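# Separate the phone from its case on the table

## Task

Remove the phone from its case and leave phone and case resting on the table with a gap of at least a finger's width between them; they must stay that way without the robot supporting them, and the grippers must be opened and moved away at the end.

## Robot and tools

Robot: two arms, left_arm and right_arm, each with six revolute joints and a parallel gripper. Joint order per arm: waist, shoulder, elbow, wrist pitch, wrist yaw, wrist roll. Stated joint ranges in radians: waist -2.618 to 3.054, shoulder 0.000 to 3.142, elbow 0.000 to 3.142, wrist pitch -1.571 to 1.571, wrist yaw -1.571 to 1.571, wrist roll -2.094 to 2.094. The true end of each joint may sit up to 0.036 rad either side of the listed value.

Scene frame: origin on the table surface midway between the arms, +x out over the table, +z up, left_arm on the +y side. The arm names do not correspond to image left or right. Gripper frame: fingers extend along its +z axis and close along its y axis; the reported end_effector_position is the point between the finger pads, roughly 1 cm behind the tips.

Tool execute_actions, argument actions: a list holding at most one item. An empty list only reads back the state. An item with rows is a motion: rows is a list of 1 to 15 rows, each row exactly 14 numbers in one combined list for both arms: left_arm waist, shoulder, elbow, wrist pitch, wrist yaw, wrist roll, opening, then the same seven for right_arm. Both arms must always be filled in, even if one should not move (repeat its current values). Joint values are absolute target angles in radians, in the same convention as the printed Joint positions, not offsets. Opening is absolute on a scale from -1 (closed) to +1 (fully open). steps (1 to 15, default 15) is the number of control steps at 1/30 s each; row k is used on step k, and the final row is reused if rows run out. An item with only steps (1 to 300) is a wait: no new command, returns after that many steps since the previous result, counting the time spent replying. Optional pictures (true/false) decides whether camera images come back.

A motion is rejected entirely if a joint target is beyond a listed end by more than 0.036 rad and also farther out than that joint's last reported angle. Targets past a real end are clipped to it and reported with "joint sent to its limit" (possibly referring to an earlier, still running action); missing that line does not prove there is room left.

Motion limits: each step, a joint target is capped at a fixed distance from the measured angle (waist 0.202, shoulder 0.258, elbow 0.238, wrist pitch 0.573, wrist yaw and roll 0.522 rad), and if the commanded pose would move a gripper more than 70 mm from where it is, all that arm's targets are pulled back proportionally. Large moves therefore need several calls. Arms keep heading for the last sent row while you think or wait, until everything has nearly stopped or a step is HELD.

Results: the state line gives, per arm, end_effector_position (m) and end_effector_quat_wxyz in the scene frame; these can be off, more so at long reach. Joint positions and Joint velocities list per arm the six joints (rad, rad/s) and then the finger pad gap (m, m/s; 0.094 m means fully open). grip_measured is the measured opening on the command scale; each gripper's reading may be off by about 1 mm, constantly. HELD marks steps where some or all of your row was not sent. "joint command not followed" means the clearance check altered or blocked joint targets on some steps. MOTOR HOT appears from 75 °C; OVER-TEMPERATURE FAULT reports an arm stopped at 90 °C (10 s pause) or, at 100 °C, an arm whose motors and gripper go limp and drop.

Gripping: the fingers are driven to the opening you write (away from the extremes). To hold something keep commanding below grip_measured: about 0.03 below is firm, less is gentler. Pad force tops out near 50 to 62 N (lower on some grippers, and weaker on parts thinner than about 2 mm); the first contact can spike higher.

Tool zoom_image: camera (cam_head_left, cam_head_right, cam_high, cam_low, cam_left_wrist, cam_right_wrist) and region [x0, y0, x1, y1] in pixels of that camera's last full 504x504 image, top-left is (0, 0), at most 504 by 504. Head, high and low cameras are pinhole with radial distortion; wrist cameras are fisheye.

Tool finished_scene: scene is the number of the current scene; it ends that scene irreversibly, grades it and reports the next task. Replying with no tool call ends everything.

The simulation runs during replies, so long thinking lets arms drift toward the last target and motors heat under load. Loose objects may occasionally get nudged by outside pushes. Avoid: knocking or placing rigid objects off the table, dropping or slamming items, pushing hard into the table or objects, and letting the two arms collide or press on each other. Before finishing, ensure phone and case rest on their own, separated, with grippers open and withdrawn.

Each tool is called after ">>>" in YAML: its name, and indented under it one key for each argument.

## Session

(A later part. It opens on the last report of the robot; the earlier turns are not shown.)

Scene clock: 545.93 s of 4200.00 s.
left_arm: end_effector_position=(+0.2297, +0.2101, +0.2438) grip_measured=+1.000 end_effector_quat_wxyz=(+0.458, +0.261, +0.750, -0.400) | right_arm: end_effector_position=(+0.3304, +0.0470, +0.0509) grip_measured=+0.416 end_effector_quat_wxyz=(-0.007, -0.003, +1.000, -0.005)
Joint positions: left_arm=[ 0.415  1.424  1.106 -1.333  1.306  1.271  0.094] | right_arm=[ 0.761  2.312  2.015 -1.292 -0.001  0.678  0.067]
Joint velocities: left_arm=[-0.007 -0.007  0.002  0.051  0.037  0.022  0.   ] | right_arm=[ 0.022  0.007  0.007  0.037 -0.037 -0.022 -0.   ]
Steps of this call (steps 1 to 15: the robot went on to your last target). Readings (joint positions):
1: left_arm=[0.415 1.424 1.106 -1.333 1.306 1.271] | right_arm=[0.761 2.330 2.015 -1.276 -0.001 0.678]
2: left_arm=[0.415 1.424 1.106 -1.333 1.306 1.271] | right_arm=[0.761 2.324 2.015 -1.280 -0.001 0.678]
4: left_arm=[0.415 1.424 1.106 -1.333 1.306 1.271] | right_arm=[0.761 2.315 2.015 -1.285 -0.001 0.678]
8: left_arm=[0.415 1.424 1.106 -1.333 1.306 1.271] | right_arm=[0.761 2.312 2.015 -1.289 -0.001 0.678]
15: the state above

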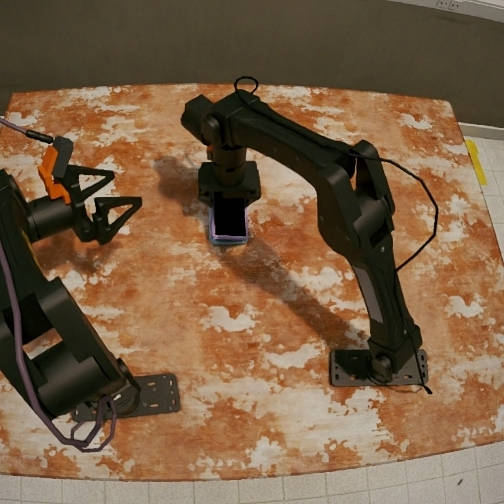

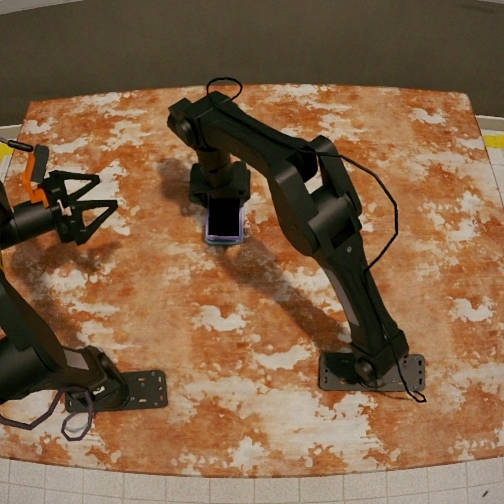

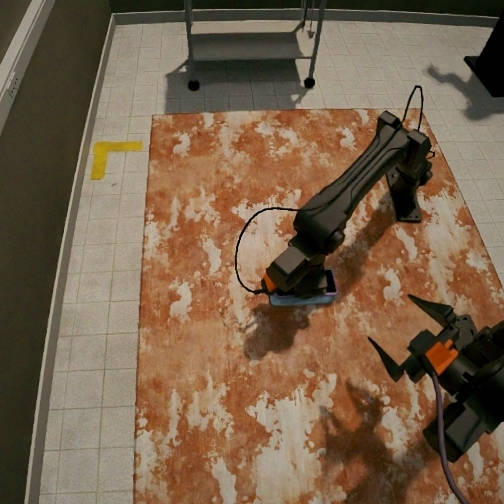

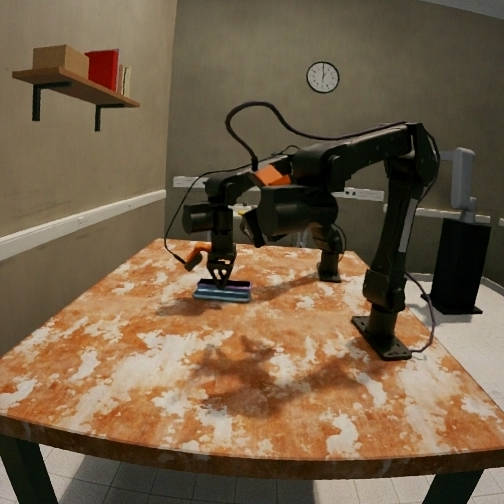

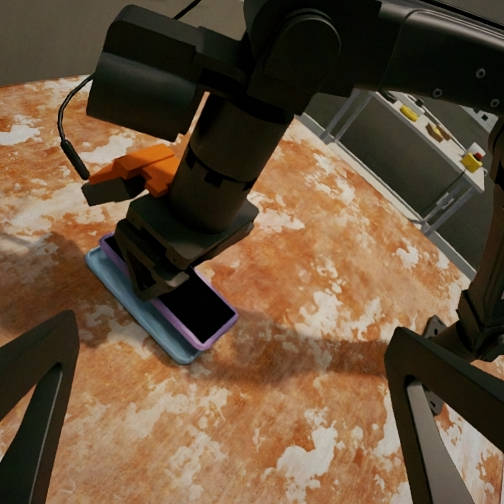

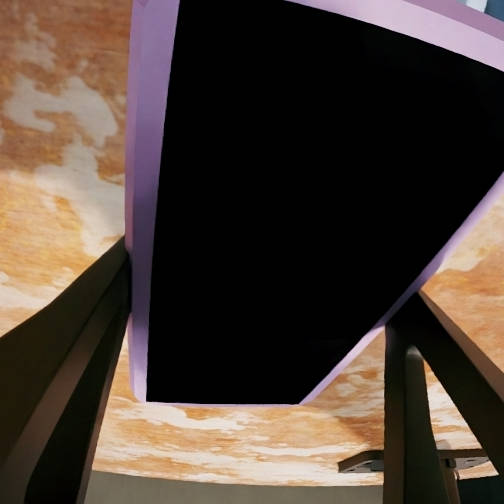

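>>> execute_actions:
  actions:
    - {"rows": [[0.415,1.424,1.106,-1.333,1.32,1.271,1.0,0.748,2.280,2.04,-1.303,0.0,0.681,0.385],[0.415,1.424,1.106,-1.333,1.32,1.271,1.0,0.738,2.280,2.04,-1.303,0.0,0.681,0.385],[0.415,1.424,1.106,-1.333,1.32,1.271,1.0,0.726,2.280,2.04,-1.303,0.0,0.681,0.385],[0.415,1.424,1.106,-1.333,1.32,1.271,1.0,0.712,2.280,2.04,-1.303,0.0,0.681,0.385],[0.415,1.424,1.106,-1.333,1.32,1.271,1.0,0.696,2.280,2.04,-1.303,0.0,0.681,0.385],[0.415,1.424,1.106,-1.333,1.32,1.271,1.0,0.678,2.280,2.04,-1.303,0.0,0.681,0.385],[0.415,1.424,1.106,-1.333,1.32,1.271,1.0,0.660,2.280,2.04,-1.303,0.0,0.681,0.385],[0.415,1.424,1.106,-1.333,1.32,1.271,1.0,0.642,2.280,2.04,-1.303,0.0,0.681,0.385],[0.415,1.424,1.106,-1.333,1.32,1.271,1.0,0.624,2.280,2.04,-1.303,0.0,0.681,0.385],[0.415,1.424,1.106,-1.333,1.32,1.271,1.0,0.606,2.280,2.04,-1.303,0.0,0.681,0.385],[0.415,1.424,1.106,-1.333,1.32,1.271,1.0,0.588,2.280,2.04,-1.303,0.0,0.681,0.385],[0.415,1.424,1.106,-1.333,1.32,1.271,1.0,0.570,2.280,2.04,-1.303,0.0,0.681,0.385],[0.415,1.424,1.106,-1.333,1.32,1.271,1.0,0.552,2.280,2.04,-1.303,0.0,0.681,0.385],[0.415,1.424,1.106,-1.333,1.32,1.271,1.0,0.534,2.280,2.04,-1.303,0.0,0.681,0.385],[0.415,1.424,1.106,-1.333,1.32,1.271,1.0,0.516,2.280,2.04,-1.303,0.0,0.681,0.385]], "steps": 15}
  pictures: false

>>> execute_actions:
  actions:
    - {"rows": [[0.415,1.424,1.106,-1.333,1.32,1.271,1.0,0.498,2.280,2.04,-1.303,0.0,0.681,0.385],[0.415,1.424,1.106,-1.333,1.32,1.271,1.0,0.480,2.280,2.04,-1.303,0.0,0.681,0.385],[0.415,1.424,1.106,-1.333,1.32,1.271,1.0,0.462,2.280,2.04,-1.303,0.0,0.681,0.385],[0.415,1.424,1.106,-1.333,1.32,1.271,1.0,0.444,2.280,2.04,-1.303,0.0,0.681,0.385],[0.415,1.424,1.106,-1.333,1.32,1.271,1.0,0.426,2.280,2.04,-1.303,0.0,0.681,0.385],[0.415,1.424,1.106,-1.333,1.32,1.271,1.0,0.408,2.280,2.04,-1.303,0.0,0.681,0.385],[0.415,1.424,1.106,-1.333,1.32,1.271,1.0,0.390,2.280,2.04,-1.303,0.0,0.681,0.385],[0.415,1.424,1.106,-1.333,1.32,1.271,1.0,0.372,2.280,2.04,-1.303,0.0,0.681,0.385],[0.415,1.424,1.106,-1.333,1.32,1.271,1.0,0.355,2.280,2.04,-1.303,0.0,0.681,0.385],[0.415,1.424,1.106,-1.333,1.32,1.271,1.0,0.340,2.280,2.04,-1.303,0.0,0.681,0.385],[0.415,1.424,1.106,-1.333,1.32,1.271,1.0,0.327,2.280,2.04,-1.303,0.0,0.681,0.385],[0.415,1.424,1.106,-1.333,1.32,1.271,1.0,0.316,2.280,2.04,-1.303,0.0,0.681,0.385],[0.415,1.424,1.106,-1.333,1.32,1.271,1.0,0.308,2.280,2.04,-1.303,0.0,0.681,0.385],[0.415,1.424,1.106,-1.333,1.32,1.271,1.0,0.303,2.280,2.04,-1.303,0.0,0.681,0.385],[0.415,1.424,1.106,-1.333,1.32,1.271,1.0,0.300,2.280,2.04,-1.303,0.0,0.681,0.385]], "steps": 15}
  pictures: false

>>> execute_actions:
  actions:
    - {"steps": 15}

Scene clock: 590.10 s of 4200.00 s.
left_arm: end_effector_position=(+0.2297, +0.2101, +0.2438) grip_measured=+1.000 end_effector_quat_wxyz=(+0.458, +0.261, +0.750, -0.400) | right_arm: end_effector_position=(+0.3819, -0.0314, +0.0509) grip_measured=+0.416 end_effector_quat_wxyz=(-0.010, +0.103, +0.995, -0.001)
Joint positions: left_arm=[ 0.415  1.424  1.106 -1.333  1.306  1.271  0.094] | right_arm=[ 0.547  2.312  2.015 -1.292 -0.008  0.678  0.067]
Joint velocities: left_arm=[ 0.007 -0.012 -0.007 -0.051 -0.022 -0.007  0.   ] | right_arm=[-0.574 -0.002 -0.002 -0.037 -0.051 -0.022 -0.   ]
Steps of this call (steps 1 to 15: the robot went on to your last target; steps 16 to 100: nothing new was sent; then 40.33 s passed at rest; steps 101 to 115: all 15 steps of this action). Readings (joint positions):
101: left_arm=[0.415 1.424 1.106 -1.333 1.306 1.271] | right_arm=[0.761 2.312 2.015 -1.292 -0.001 0.678]
102: left_arm=[0.415 1.424 1.106 -1.333 1.306 1.271] | right_arm=[0.760 2.312 2.015 -1.292 -0.002 0.678]
104: left_arm=[0.415 1.424 1.106 -1.333 1.306 1.271] | right_arm=[0.751 2.312 2.015 -1.292 -0.005 0.678]
108: left_arm=[0.415 1.424 1.106 -1.333 1.306 1.271] | right_arm=[0.699 2.312 2.015 -1.292 -0.010 0.678]
115: the state above

Scene clock: 590.60 s of 4200.00 s.
left_arm: end_effector_position=(+0.2297, +0.2101, +0.2438) grip_measured=+1.000 end_effector_quat_wxyz=(+0.458, +0.261, +0.750, -0.400) | right_arm: end_effector_position=(+0.4197, -0.1337, +0.0509) grip_measured=+0.416 end_effector_quat_wxyz=(-0.009, +0.223, +0.975, -0.002)
Joint positions: left_arm=[ 0.415  1.424  1.106 -1.333  1.306  1.271  0.094] | right_arm=[ 0.304  2.312  2.015 -1.292 -0.004  0.678  0.067]
Joint velocities: left_arm=[-0.002 -0.012 -0.007 -0.007 -0.022 -0.051  0.   ] | right_arm=[-0.271 -0.017 -0.007 -0.022 -0.007  0.022  0.   ]
Steps of this call (steps 1 to 15: all 15 steps of this action). Readings (joint positions):
1: left_arm=[0.415 1.424 1.106 -1.333 1.306 1.271] | right_arm=[0.528 2.312 2.015 -1.292 -0.008 0.678]
2: left_arm=[0.415 1.424 1.106 -1.333 1.306 1.271] | right_arm=[0.510 2.312 2.015 -1.292 -0.007 0.678]
4: left_arm=[0.415 1.424 1.106 -1.333 1.306 1.271] | right_arm=[0.475 2.312 2.015 -1.292 -0.007 0.678]
8: left_arm=[0.415 1.424 1.106 -1.333 1.306 1.271] | right_arm=[0.409 2.312 2.015 -1.292 -0.006 0.678]
15: the state above

Scene clock: 591.10 s of 4200.00 s.
left_arm: end_effector_position=(+0.2297, +0.2101, +0.2438) grip_measured=+1.000 end_effector_quat_wxyz=(+0.458, +0.261, +0.750, -0.400) | right_arm: end_effector_position=(+0.4209, -0.1388, +0.0509) grip_measured=+0.416 end_effector_quat_wxyz=(-0.008, +0.228, +0.974, -0.004)
Joint positions: left_arm=[ 0.415  1.424  1.106 -1.333  1.306  1.271  0.094] | right_arm=[ 0.293  2.312  2.015 -1.292 -0.     0.678  0.067]
Joint velocities: left_arm=[-0.007  0.002  0.017  0.022 -0.081 -0.007  0.   ] | right_arm=[ 0.012 -0.017 -0.017  0.022  0.022 -0.022  0.001]
Steps of this call (steps 1 to 15: the robot went on to your last target). Readings (joint positions):
1: left_arm=[0.415 1.424 1.106 -1.333 1.306 1.271] | right_arm=[0.296 2.312 2.015 -1.292 -0.002 0.678]
2: left_arm=[0.415 1.424 1.106 -1.333 1.306 1.271] | right_arm=[0.291 2.312 2.015 -1.292 -0.000 0.678]
4: left_arm=[0.415 1.424 1.106 -1.333 1.306 1.271] | right_arm=[0.290 2.312 2.015 -1.292 0.000 0.678]
8: left_arm=[0.415 1.424 1.106 -1.333 1.306 1.271] | right_arm=[0.293 2.312 2.015 -1.292 -0.000 0.678]
15: the state above

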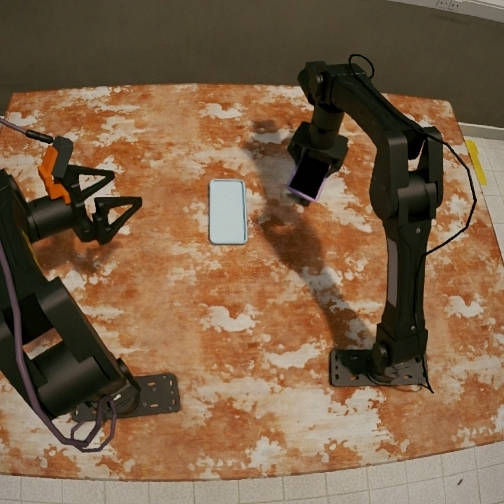

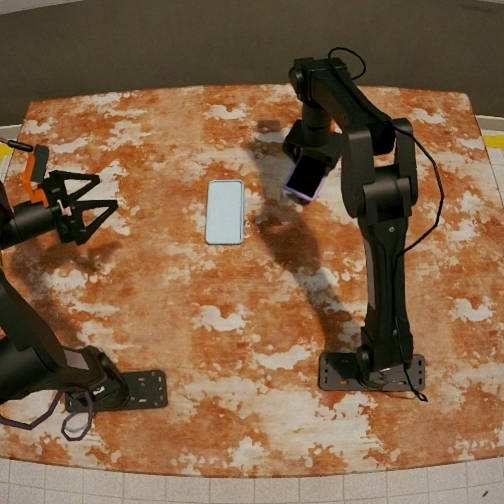

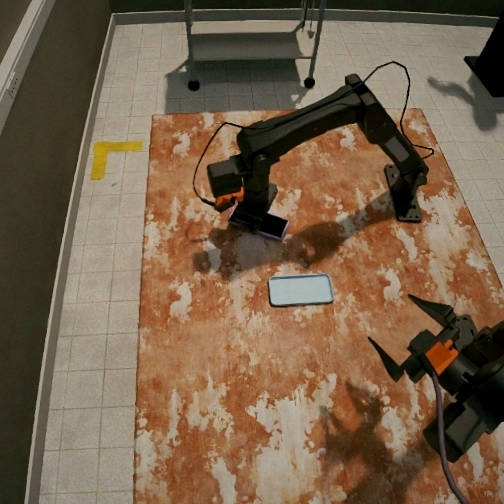

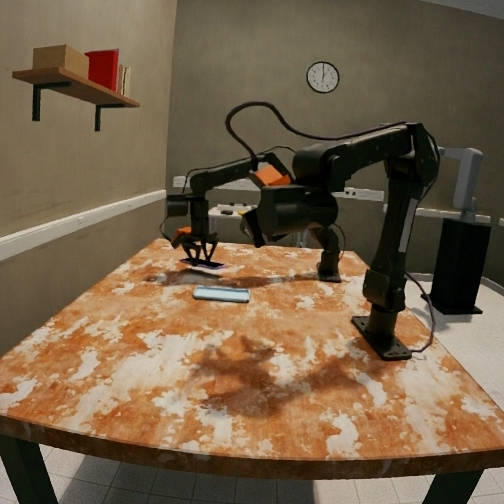

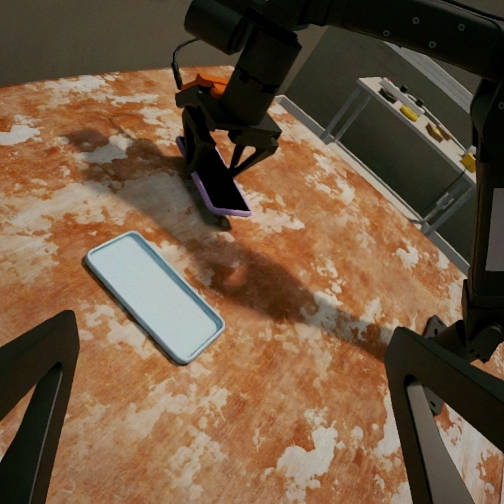

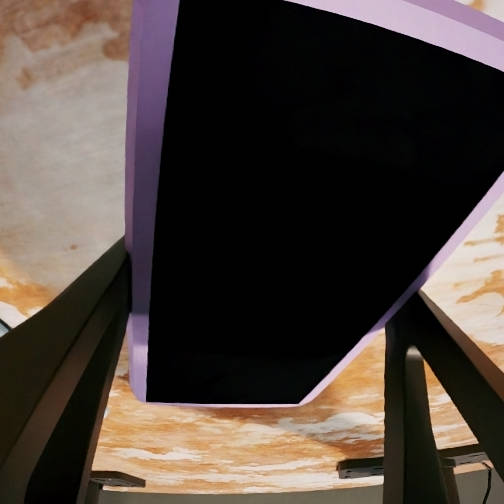

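>>> execute_actions:
  actions:
    - {"rows": [[0.415,1.424,1.106,-1.333,1.32,1.271,1.0,0.300,2.314,2.04,-1.28,0.0,0.681,0.385],[0.415,1.424,1.106,-1.333,1.32,1.271,1.0,0.300,2.319,2.04,-1.272,0.0,0.681,0.385],[0.415,1.424,1.106,-1.333,1.32,1.271,1.0,0.300,2.325,2.04,-1.265,0.0,0.681,0.385],[0.415,1.424,1.106,-1.333,1.32,1.271,1.0,0.300,2.331,2.04,-1.258,0.0,0.681,0.385],[0.415,1.424,1.106,-1.333,1.32,1.271,1.0,0.300,2.337,2.04,-1.252,0.0,0.681,0.385],[0.415,1.424,1.106,-1.333,1.32,1.271,1.0,0.300,2.343,2.04,-1.246,0.0,0.681,0.385],[0.415,1.424,1.106,-1.333,1.32,1.271,1.0,0.300,2.349,2.04,-1.241,0.0,0.681,0.385],[0.415,1.424,1.106,-1.333,1.32,1.271,1.0,0.300,2.354,2.04,-1.236,0.0,0.681,0.385],[0.415,1.424,1.106,-1.333,1.32,1.271,1.0,0.300,2.359,2.04,-1.232,0.0,0.681,0.385],[0.415,1.424,1.106,-1.333,1.32,1.271,1.0,0.300,2.363,2.04,-1.229,0.0,0.681,0.385],[0.415,1.424,1.106,-1.333,1.32,1.271,1.0,0.300,2.366,2.04,-1.227,0.0,0.681,0.385],[0.415,1.424,1.106,-1.333,1.32,1.271,1.0,0.300,2.369,2.04,-1.226,0.0,0.681,0.385],[0.415,1.424,1.106,-1.333,1.32,1.271,1.0,0.300,2.371,2.04,-1.226,0.0,0.681,0.385],[0.415,1.424,1.106,-1.333,1.32,1.271,1.0,0.300,2.372,2.04,-1.226,0.0,0.681,0.385],[0.415,1.424,1.106,-1.333,1.32,1.271,1.0,0.300,2.372,2.04,-1.226,0.0,0.681,0.385]], "steps": 15}
  pictures: false

>>> execute_actions:
  actions:
    - {"steps": 15}

>>> zoom_image:
  camera: "cam_low"
  region: [150, 225, 250, 290]

Scene clock: 607.53 s of 4200.00 s.
left_arm: end_effector_position=(+0.2297, +0.2101, +0.2438) grip_measured=+1.000 end_effector_quat_wxyz=(+0.458, +0.261, +0.750, -0.400) | right_arm: end_effector_position=(+0.4274, -0.1374, +0.0214) grip_measured=+0.414 end_effector_quat_wxyz=(-0.016, +0.228, +0.973, -0.008)
Joint positions: left_arm=[ 0.415  1.424  1.106 -1.333  1.306  1.271  0.094] | right_arm=[ 0.293  2.379  2.015 -1.242  0.     0.678  0.066]
Joint velocities: left_arm=[-0.002 -0.012 -0.002 -0.037  0.022  0.081  0.   ] | right_arm=[ 0.007  0.002 -0.012 -0.051  0.037  0.066  0.   ]
Steps of this call (steps 1 to 15: the robot went on to your last target; steps 16 to 100: nothing new was sent; then 12.60 s passed at rest; steps 101 to 115: all 15 steps of this action). Readings (joint positions):
101: left_arm=[0.415 1.424 1.106 -1.333 1.306 1.271] | right_arm=[0.293 2.312 2.015 -1.292 -0.000 0.678]
102: left_arm=[0.415 1.424 1.106 -1.333 1.306 1.271] | right_arm=[0.293 2.314 2.015 -1.290 -0.000 0.678]
104: left_arm=[0.415 1.424 1.106 -1.333 1.306 1.271] | right_arm=[0.293 2.320 2.015 -1.284 -0.000 0.678]
108: left_arm=[0.415 1.424 1.106 -1.333 1.306 1.271] | right_arm=[0.293 2.347 2.015 -1.264 -0.000 0.678]
115: the state above

Scene clock: 608.03 s of 4200.00 s.
left_arm: end_effector_position=(+0.2297, +0.2101, +0.2438) grip_measured=+1.000 end_effector_quat_wxyz=(+0.458, +0.261, +0.750, -0.400) | right_arm: end_effector_position=(+0.4276, -0.1374, +0.0214) grip_measured=+0.414 end_effector_quat_wxyz=(-0.016, +0.228, +0.973, -0.008)
Joint positions: left_arm=[ 0.415  1.424  1.106 -1.333  1.306  1.271  0.094] | right_arm=[ 0.293  2.379  2.015 -1.242  0.     0.678  0.066]
Joint velocities: left_arm=[ 0.002  0.007 -0.002  0.007 -0.037 -0.051  0.   ] | right_arm=[ 0.002 -0.017  0.002 -0.007  0.007  0.066 -0.   ]
Steps of this call (steps 1 to 15: the robot went on to your last target). Readings (joint positions):
1: left_arm=[0.415 1.424 1.106 -1.333 1.306 1.271] | right_arm=[0.293 2.379 2.015 -1.242 0.000 0.678]
2: left_arm=[0.415 1.424 1.106 -1.333 1.306 1.271] | right_arm=[0.293 2.379 2.015 -1.242 0.000 0.678]
4: left_arm=[0.415 1.424 1.106 -1.333 1.306 1.271] | right_arm=[0.293 2.379 2.015 -1.242 0.000 0.678]
8: left_arm=[0.415 1.424 1.106 -1.333 1.306 1.271] | right_arm=[0.293 2.379 2.015 -1.242 0.000 0.678]
15: the state above
All arms were judged still, so your last target was given up. Only a new action makes them travel on or press farther. Fingers that are still opening or closing keep moving.

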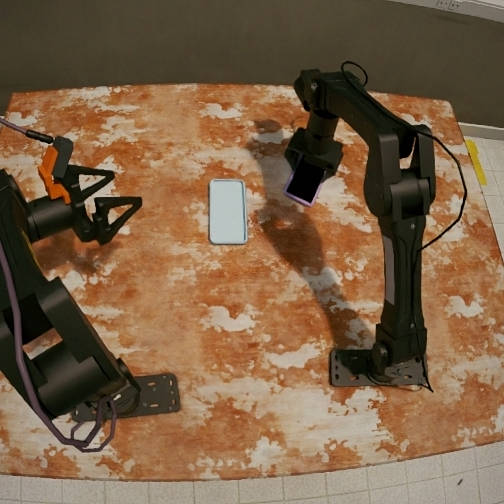

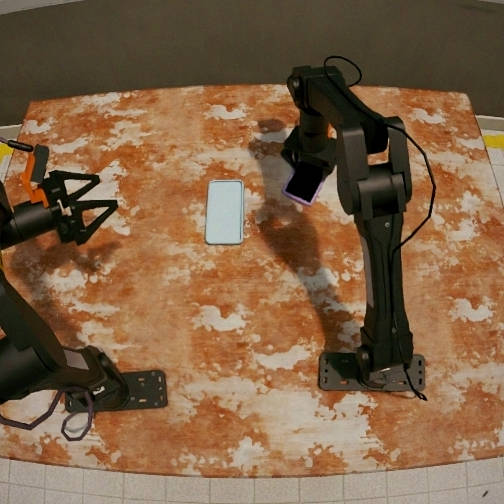

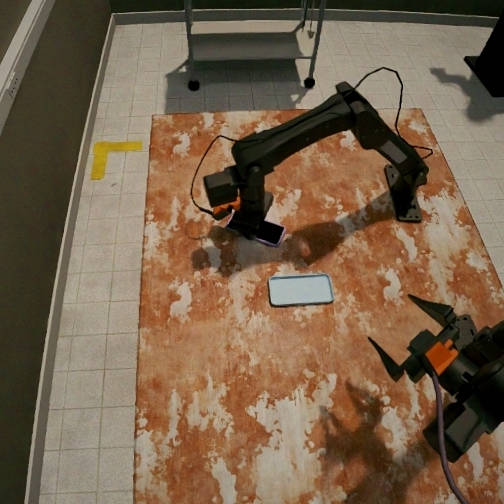

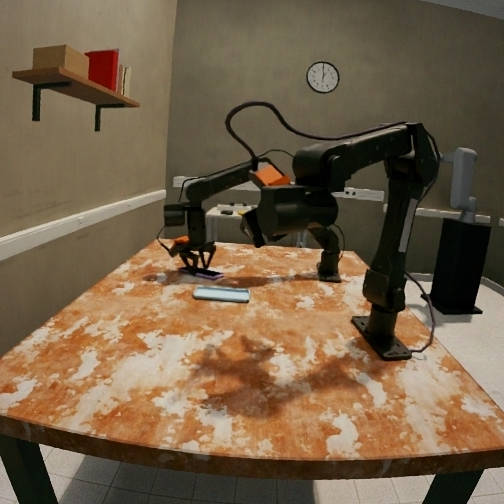

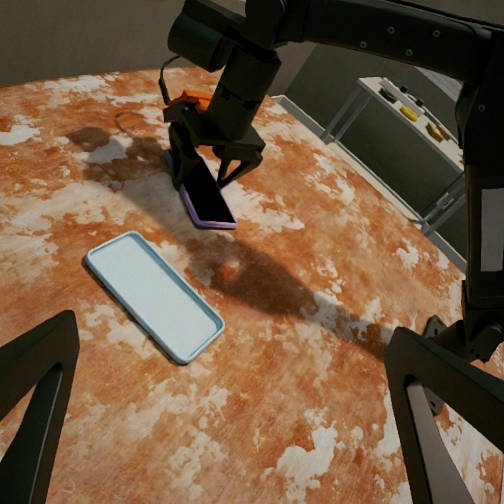

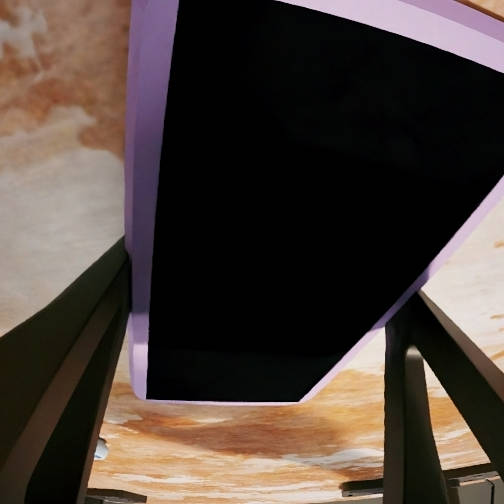

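Region (150, 225, 250, 290) of cam_low's 504x504 image, scaled by 5.040, with more detail than that image has; it fills the top 328 rows of this view, and the rest is white.

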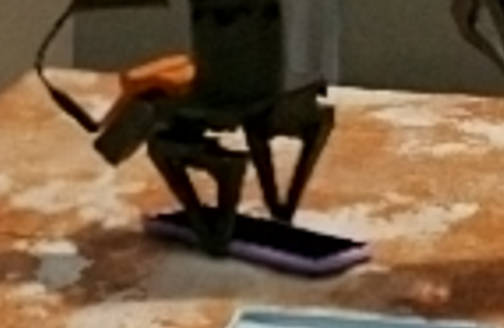

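>>> execute_actions:
  actions:
    - {"rows": [[0.415,1.424,1.106,-1.333,1.32,1.271,1.0,0.300,2.375,2.04,-1.24,0.0,0.681,0.41],[0.415,1.424,1.106,-1.333,1.32,1.271,1.0,0.300,2.375,2.04,-1.24,0.0,0.681,0.44],[0.415,1.424,1.106,-1.333,1.32,1.271,1.0,0.300,2.375,2.04,-1.24,0.0,0.681,0.48],[0.415,1.424,1.106,-1.333,1.32,1.271,1.0,0.300,2.375,2.04,-1.24,0.0,0.681,0.54],[0.415,1.424,1.106,-1.333,1.32,1.271,1.0,0.300,2.375,2.04,-1.24,0.0,0.681,0.62],[0.415,1.424,1.106,-1.333,1.32,1.271,1.0,0.300,2.375,2.04,-1.24,0.0,0.681,0.70],[0.415,1.424,1.106,-1.333,1.32,1.271,1.0,0.300,2.375,2.04,-1.24,0.0,0.681,0.80],[0.415,1.424,1.106,-1.333,1.32,1.271,1.0,0.300,2.375,2.04,-1.24,0.0,0.681,0.90],[0.415,1.424,1.106,-1.333,1.32,1.271,1.0,0.300,2.375,2.04,-1.24,0.0,0.681,1.0],[0.415,1.424,1.106,-1.333,1.32,1.271,1.0,0.300,2.365,2.04,-1.245,0.0,0.681,1.0],[0.415,1.424,1.106,-1.333,1.32,1.271,1.0,0.300,2.355,2.04,-1.25,0.0,0.681,1.0],[0.415,1.424,1.106,-1.333,1.32,1.271,1.0,0.300,2.345,2.04,-1.256,0.0,0.681,1.0],[0.415,1.424,1.106,-1.333,1.32,1.271,1.0,0.300,2.333,2.04,-1.263,0.0,0.681,1.0],[0.415,1.424,1.106,-1.333,1.32,1.271,1.0,0.300,2.320,2.04,-1.272,0.0,0.681,1.0],[0.415,1.424,1.106,-1.333,1.32,1.271,1.0,0.300,2.305,2.04,-1.283,0.0,0.681,1.0]], "steps": 15}
  pictures: false

>>> execute_actions:
  actions:
    - {"rows": [[0.415,1.424,1.106,-1.333,1.32,1.271,1.0,0.300,2.288,2.04,-1.296,0.0,0.681,1.0],[0.415,1.424,1.106,-1.333,1.32,1.271,1.0,0.300,2.270,2.04,-1.310,0.0,0.681,1.0],[0.415,1.424,1.106,-1.333,1.32,1.271,1.0,0.300,2.252,2.04,-1.325,0.0,0.681,1.0],[0.415,1.424,1.106,-1.333,1.32,1.271,1.0,0.300,2.234,2.04,-1.340,0.0,0.681,1.0],[0.415,1.424,1.106,-1.333,1.32,1.271,1.0,0.300,2.216,2.04,-1.355,0.0,0.681,1.0],[0.415,1.424,1.106,-1.333,1.32,1.271,1.0,0.300,2.198,2.04,-1.370,0.0,0.681,1.0],[0.415,1.424,1.106,-1.333,1.32,1.271,1.0,0.300,2.180,2.04,-1.385,0.0,0.681,1.0],[0.415,1.424,1.106,-1.333,1.32,1.271,1.0,0.300,2.162,2.04,-1.400,0.0,0.681,1.0],[0.415,1.424,1.106,-1.333,1.32,1.271,1.0,0.300,2.144,2.04,-1.415,0.0,0.681,1.0],[0.415,1.424,1.106,-1.333,1.32,1.271,1.0,0.300,2.128,2.04,-1.428,0.0,0.681,1.0],[0.415,1.424,1.106,-1.333,1.32,1.271,1.0,0.300,2.114,2.04,-1.439,0.0,0.681,1.0],[0.415,1.424,1.106,-1.333,1.32,1.271,1.0,0.300,2.103,2.04,-1.447,0.0,0.681,1.0],[0.415,1.424,1.106,-1.333,1.32,1.271,1.0,0.300,2.095,2.04,-1.452,0.0,0.681,1.0],[0.415,1.424,1.106,-1.333,1.32,1.271,1.0,0.300,2.090,2.04,-1.455,0.0,0.681,1.0],[0.415,1.424,1.106,-1.333,1.32,1.271,1.0,0.300,2.088,2.04,-1.456,0.0,0.681,1.0]], "steps": 15}
  pictures: false

>>> execute_actions:
  actions:
    - {"steps": 20}

Scene clock: 636.13 s of 4200.00 s.
left_arm: end_effector_position=(+0.2297, +0.2101, +0.2438) grip_measured=+1.000 end_effector_quat_wxyz=(+0.458, +0.261, +0.750, -0.400) | right_arm: end_effector_position=(+0.4260, -0.1377, +0.0263) grip_measured=+1.000 end_effector_quat_wxyz=(-0.016, +0.229, +0.973, -0.007)
Joint positions: left_arm=[ 0.415  1.424  1.106 -1.333  1.306  1.271  0.094] | right_arm=[ 0.293  2.368  2.015 -1.252 -0.     0.678  0.094]
Joint velocities: left_arm=[-0.007  0.017 -0.002 -0.037 -0.007 -0.037  0.   ] | right_arm=[ 0.002 -0.154 -0.017 -0.154 -0.022  0.051  0.   ]
Steps of this call (steps 1 to 90: nothing new was sent; then 24.60 s passed at rest; steps 91 to 105: all 15 steps of this action). Readings (joint positions):
91: left_arm=[0.415 1.424 1.106 -1.333 1.306 1.271] | right_arm=[0.293 2.379 2.015 -1.242 0.000 0.678]
92: left_arm=[0.415 1.424 1.106 -1.333 1.306 1.271] | right_arm=[0.293 2.379 2.015 -1.242 0.000 0.678]
94: left_arm=[0.415 1.424 1.106 -1.333 1.306 1.271] | right_arm=[0.293 2.379 2.015 -1.242 0.000 0.678]
98: left_arm=[0.415 1.424 1.106 -1.333 1.306 1.271] | right_arm=[0.293 2.379 2.015 -1.242 0.000 0.678]
105: the state above

Scene clock: 636.63 s of 4200.00 s.
left_arm: end_effector_position=(+0.2297, +0.2101, +0.2438) grip_measured=+1.000 end_effector_quat_wxyz=(+0.458, +0.261, +0.750, -0.400) | right_arm: end_effector_position=(+0.3952, -0.1444, +0.1359) grip_measured=+1.000 end_effector_quat_wxyz=(+0.029, +0.228, +0.973, +0.014)
Joint positions: left_arm=[ 0.415  1.424  1.106 -1.333  1.306  1.271  0.094] | right_arm=[ 0.293  2.104  2.015 -1.418 -0.     0.678  0.094]
Joint velocities: left_arm=[-0.002 -0.012 -0.012  0.022 -0.022 -0.037  0.   ] | right_arm=[-0.002 -0.242 -0.012 -0.256  0.007 -0.022  0.   ]
Steps of this call (steps 1 to 15: all 15 steps of this action). Readings (joint positions):
1: left_arm=[0.415 1.424 1.106 -1.333 1.306 1.271] | right_arm=[0.293 2.360 2.015 -1.259 -0.000 0.678]
2: left_arm=[0.415 1.424 1.106 -1.333 1.306 1.271] | right_arm=[0.293 2.349 2.015 -1.266 -0.000 0.678]
4: left_arm=[0.415 1.424 1.106 -1.333 1.306 1.271] | right_arm=[0.293 2.316 2.015 -1.286 -0.000 0.678]
8: left_arm=[0.415 1.424 1.106 -1.333 1.306 1.271] | right_arm=[0.293 2.227 2.015 -1.334 -0.000 0.678]
15: the state above

Scene clock: 637.30 s of 4200.00 s.
left_arm: end_effector_position=(+0.2297, +0.2101, +0.2438) grip_measured=+1.000 end_effector_quat_wxyz=(+0.458, +0.261, +0.750, -0.400) | right_arm: end_effector_position=(+0.3877, -0.1461, +0.1388) grip_measured=+1.000 end_effector_quat_wxyz=(+0.019, +0.228, +0.973, +0.009)
Joint positions: left_arm=[ 0.415  1.424  1.106 -1.333  1.306  1.271  0.094] | right_arm=[ 0.293  2.096  2.015 -1.449 -0.     0.678  0.094]
Joint velocities: left_arm=[-0.002 -0.002  0.022 -0.037 -0.037 -0.007  0.   ] | right_arm=[ 0.007 -0.007  0.002 -0.051 -0.037 -0.051  0.   ]
Steps of this call (steps 1 to 20: the robot went on to your last target). Readings (joint positions):
1: left_arm=[0.415 1.424 1.106 -1.333 1.306 1.271] | right_arm=[0.293 2.098 2.015 -1.426 -0.000 0.678]
2: left_arm=[0.415 1.424 1.106 -1.333 1.306 1.271] | right_arm=[0.293 2.096 2.015 -1.432 -0.000 0.678]
4: left_arm=[0.415 1.424 1.106 -1.333 1.306 1.271] | right_arm=[0.293 2.096 2.015 -1.439 -0.000 0.678]
8: left_arm=[0.415 1.424 1.106 -1.333 1.306 1.271] | right_arm=[0.293 2.096 2.015 -1.445 -0.000 0.678]
20: the state above

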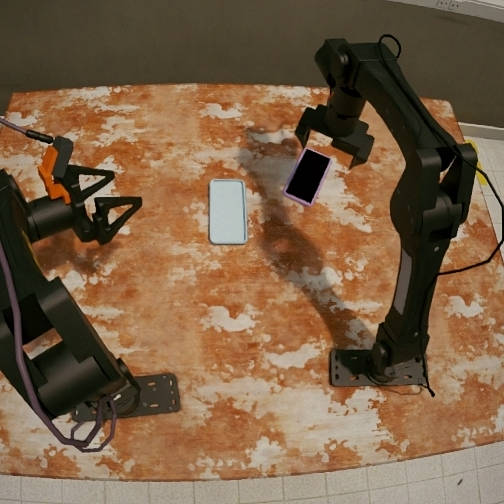

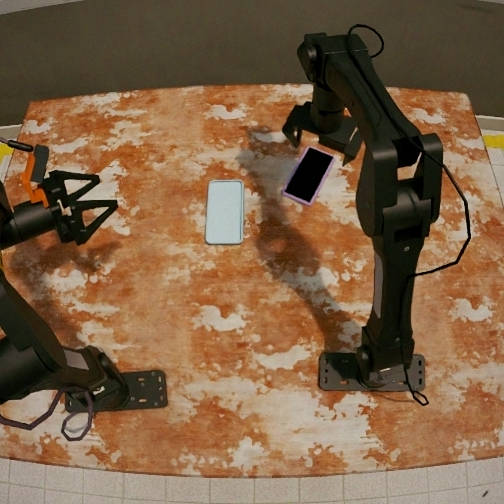

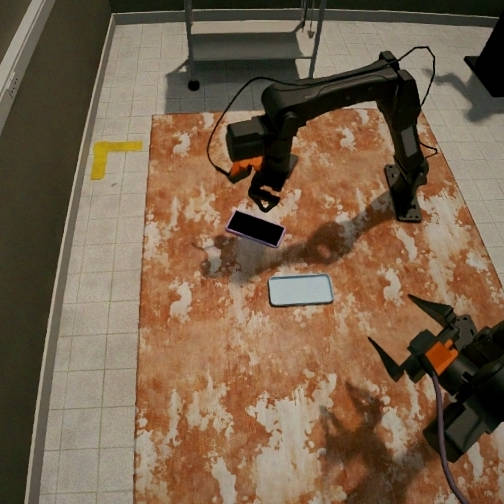

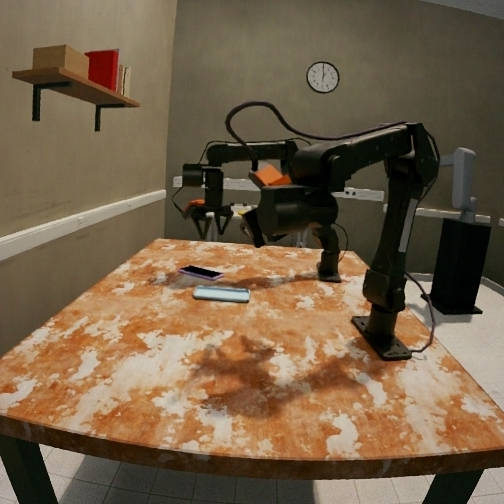

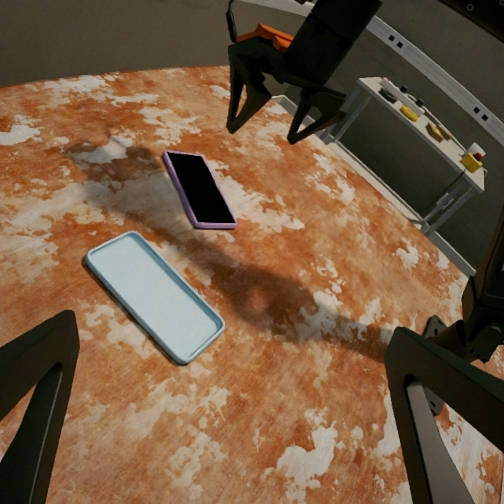

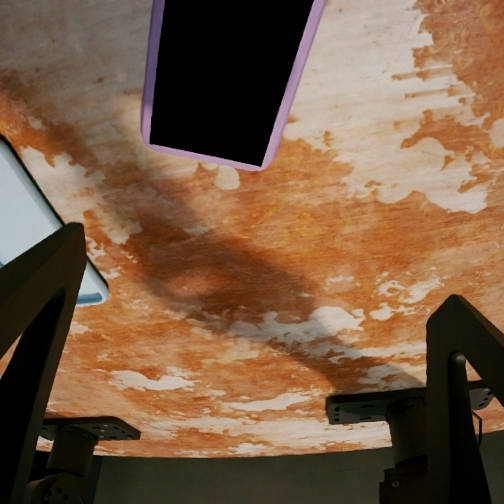

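The phone now lies on the table well apart from the case, and the arm is clear.

>>> finished_scene:
  scene: 2

The scene is finished: the task was done.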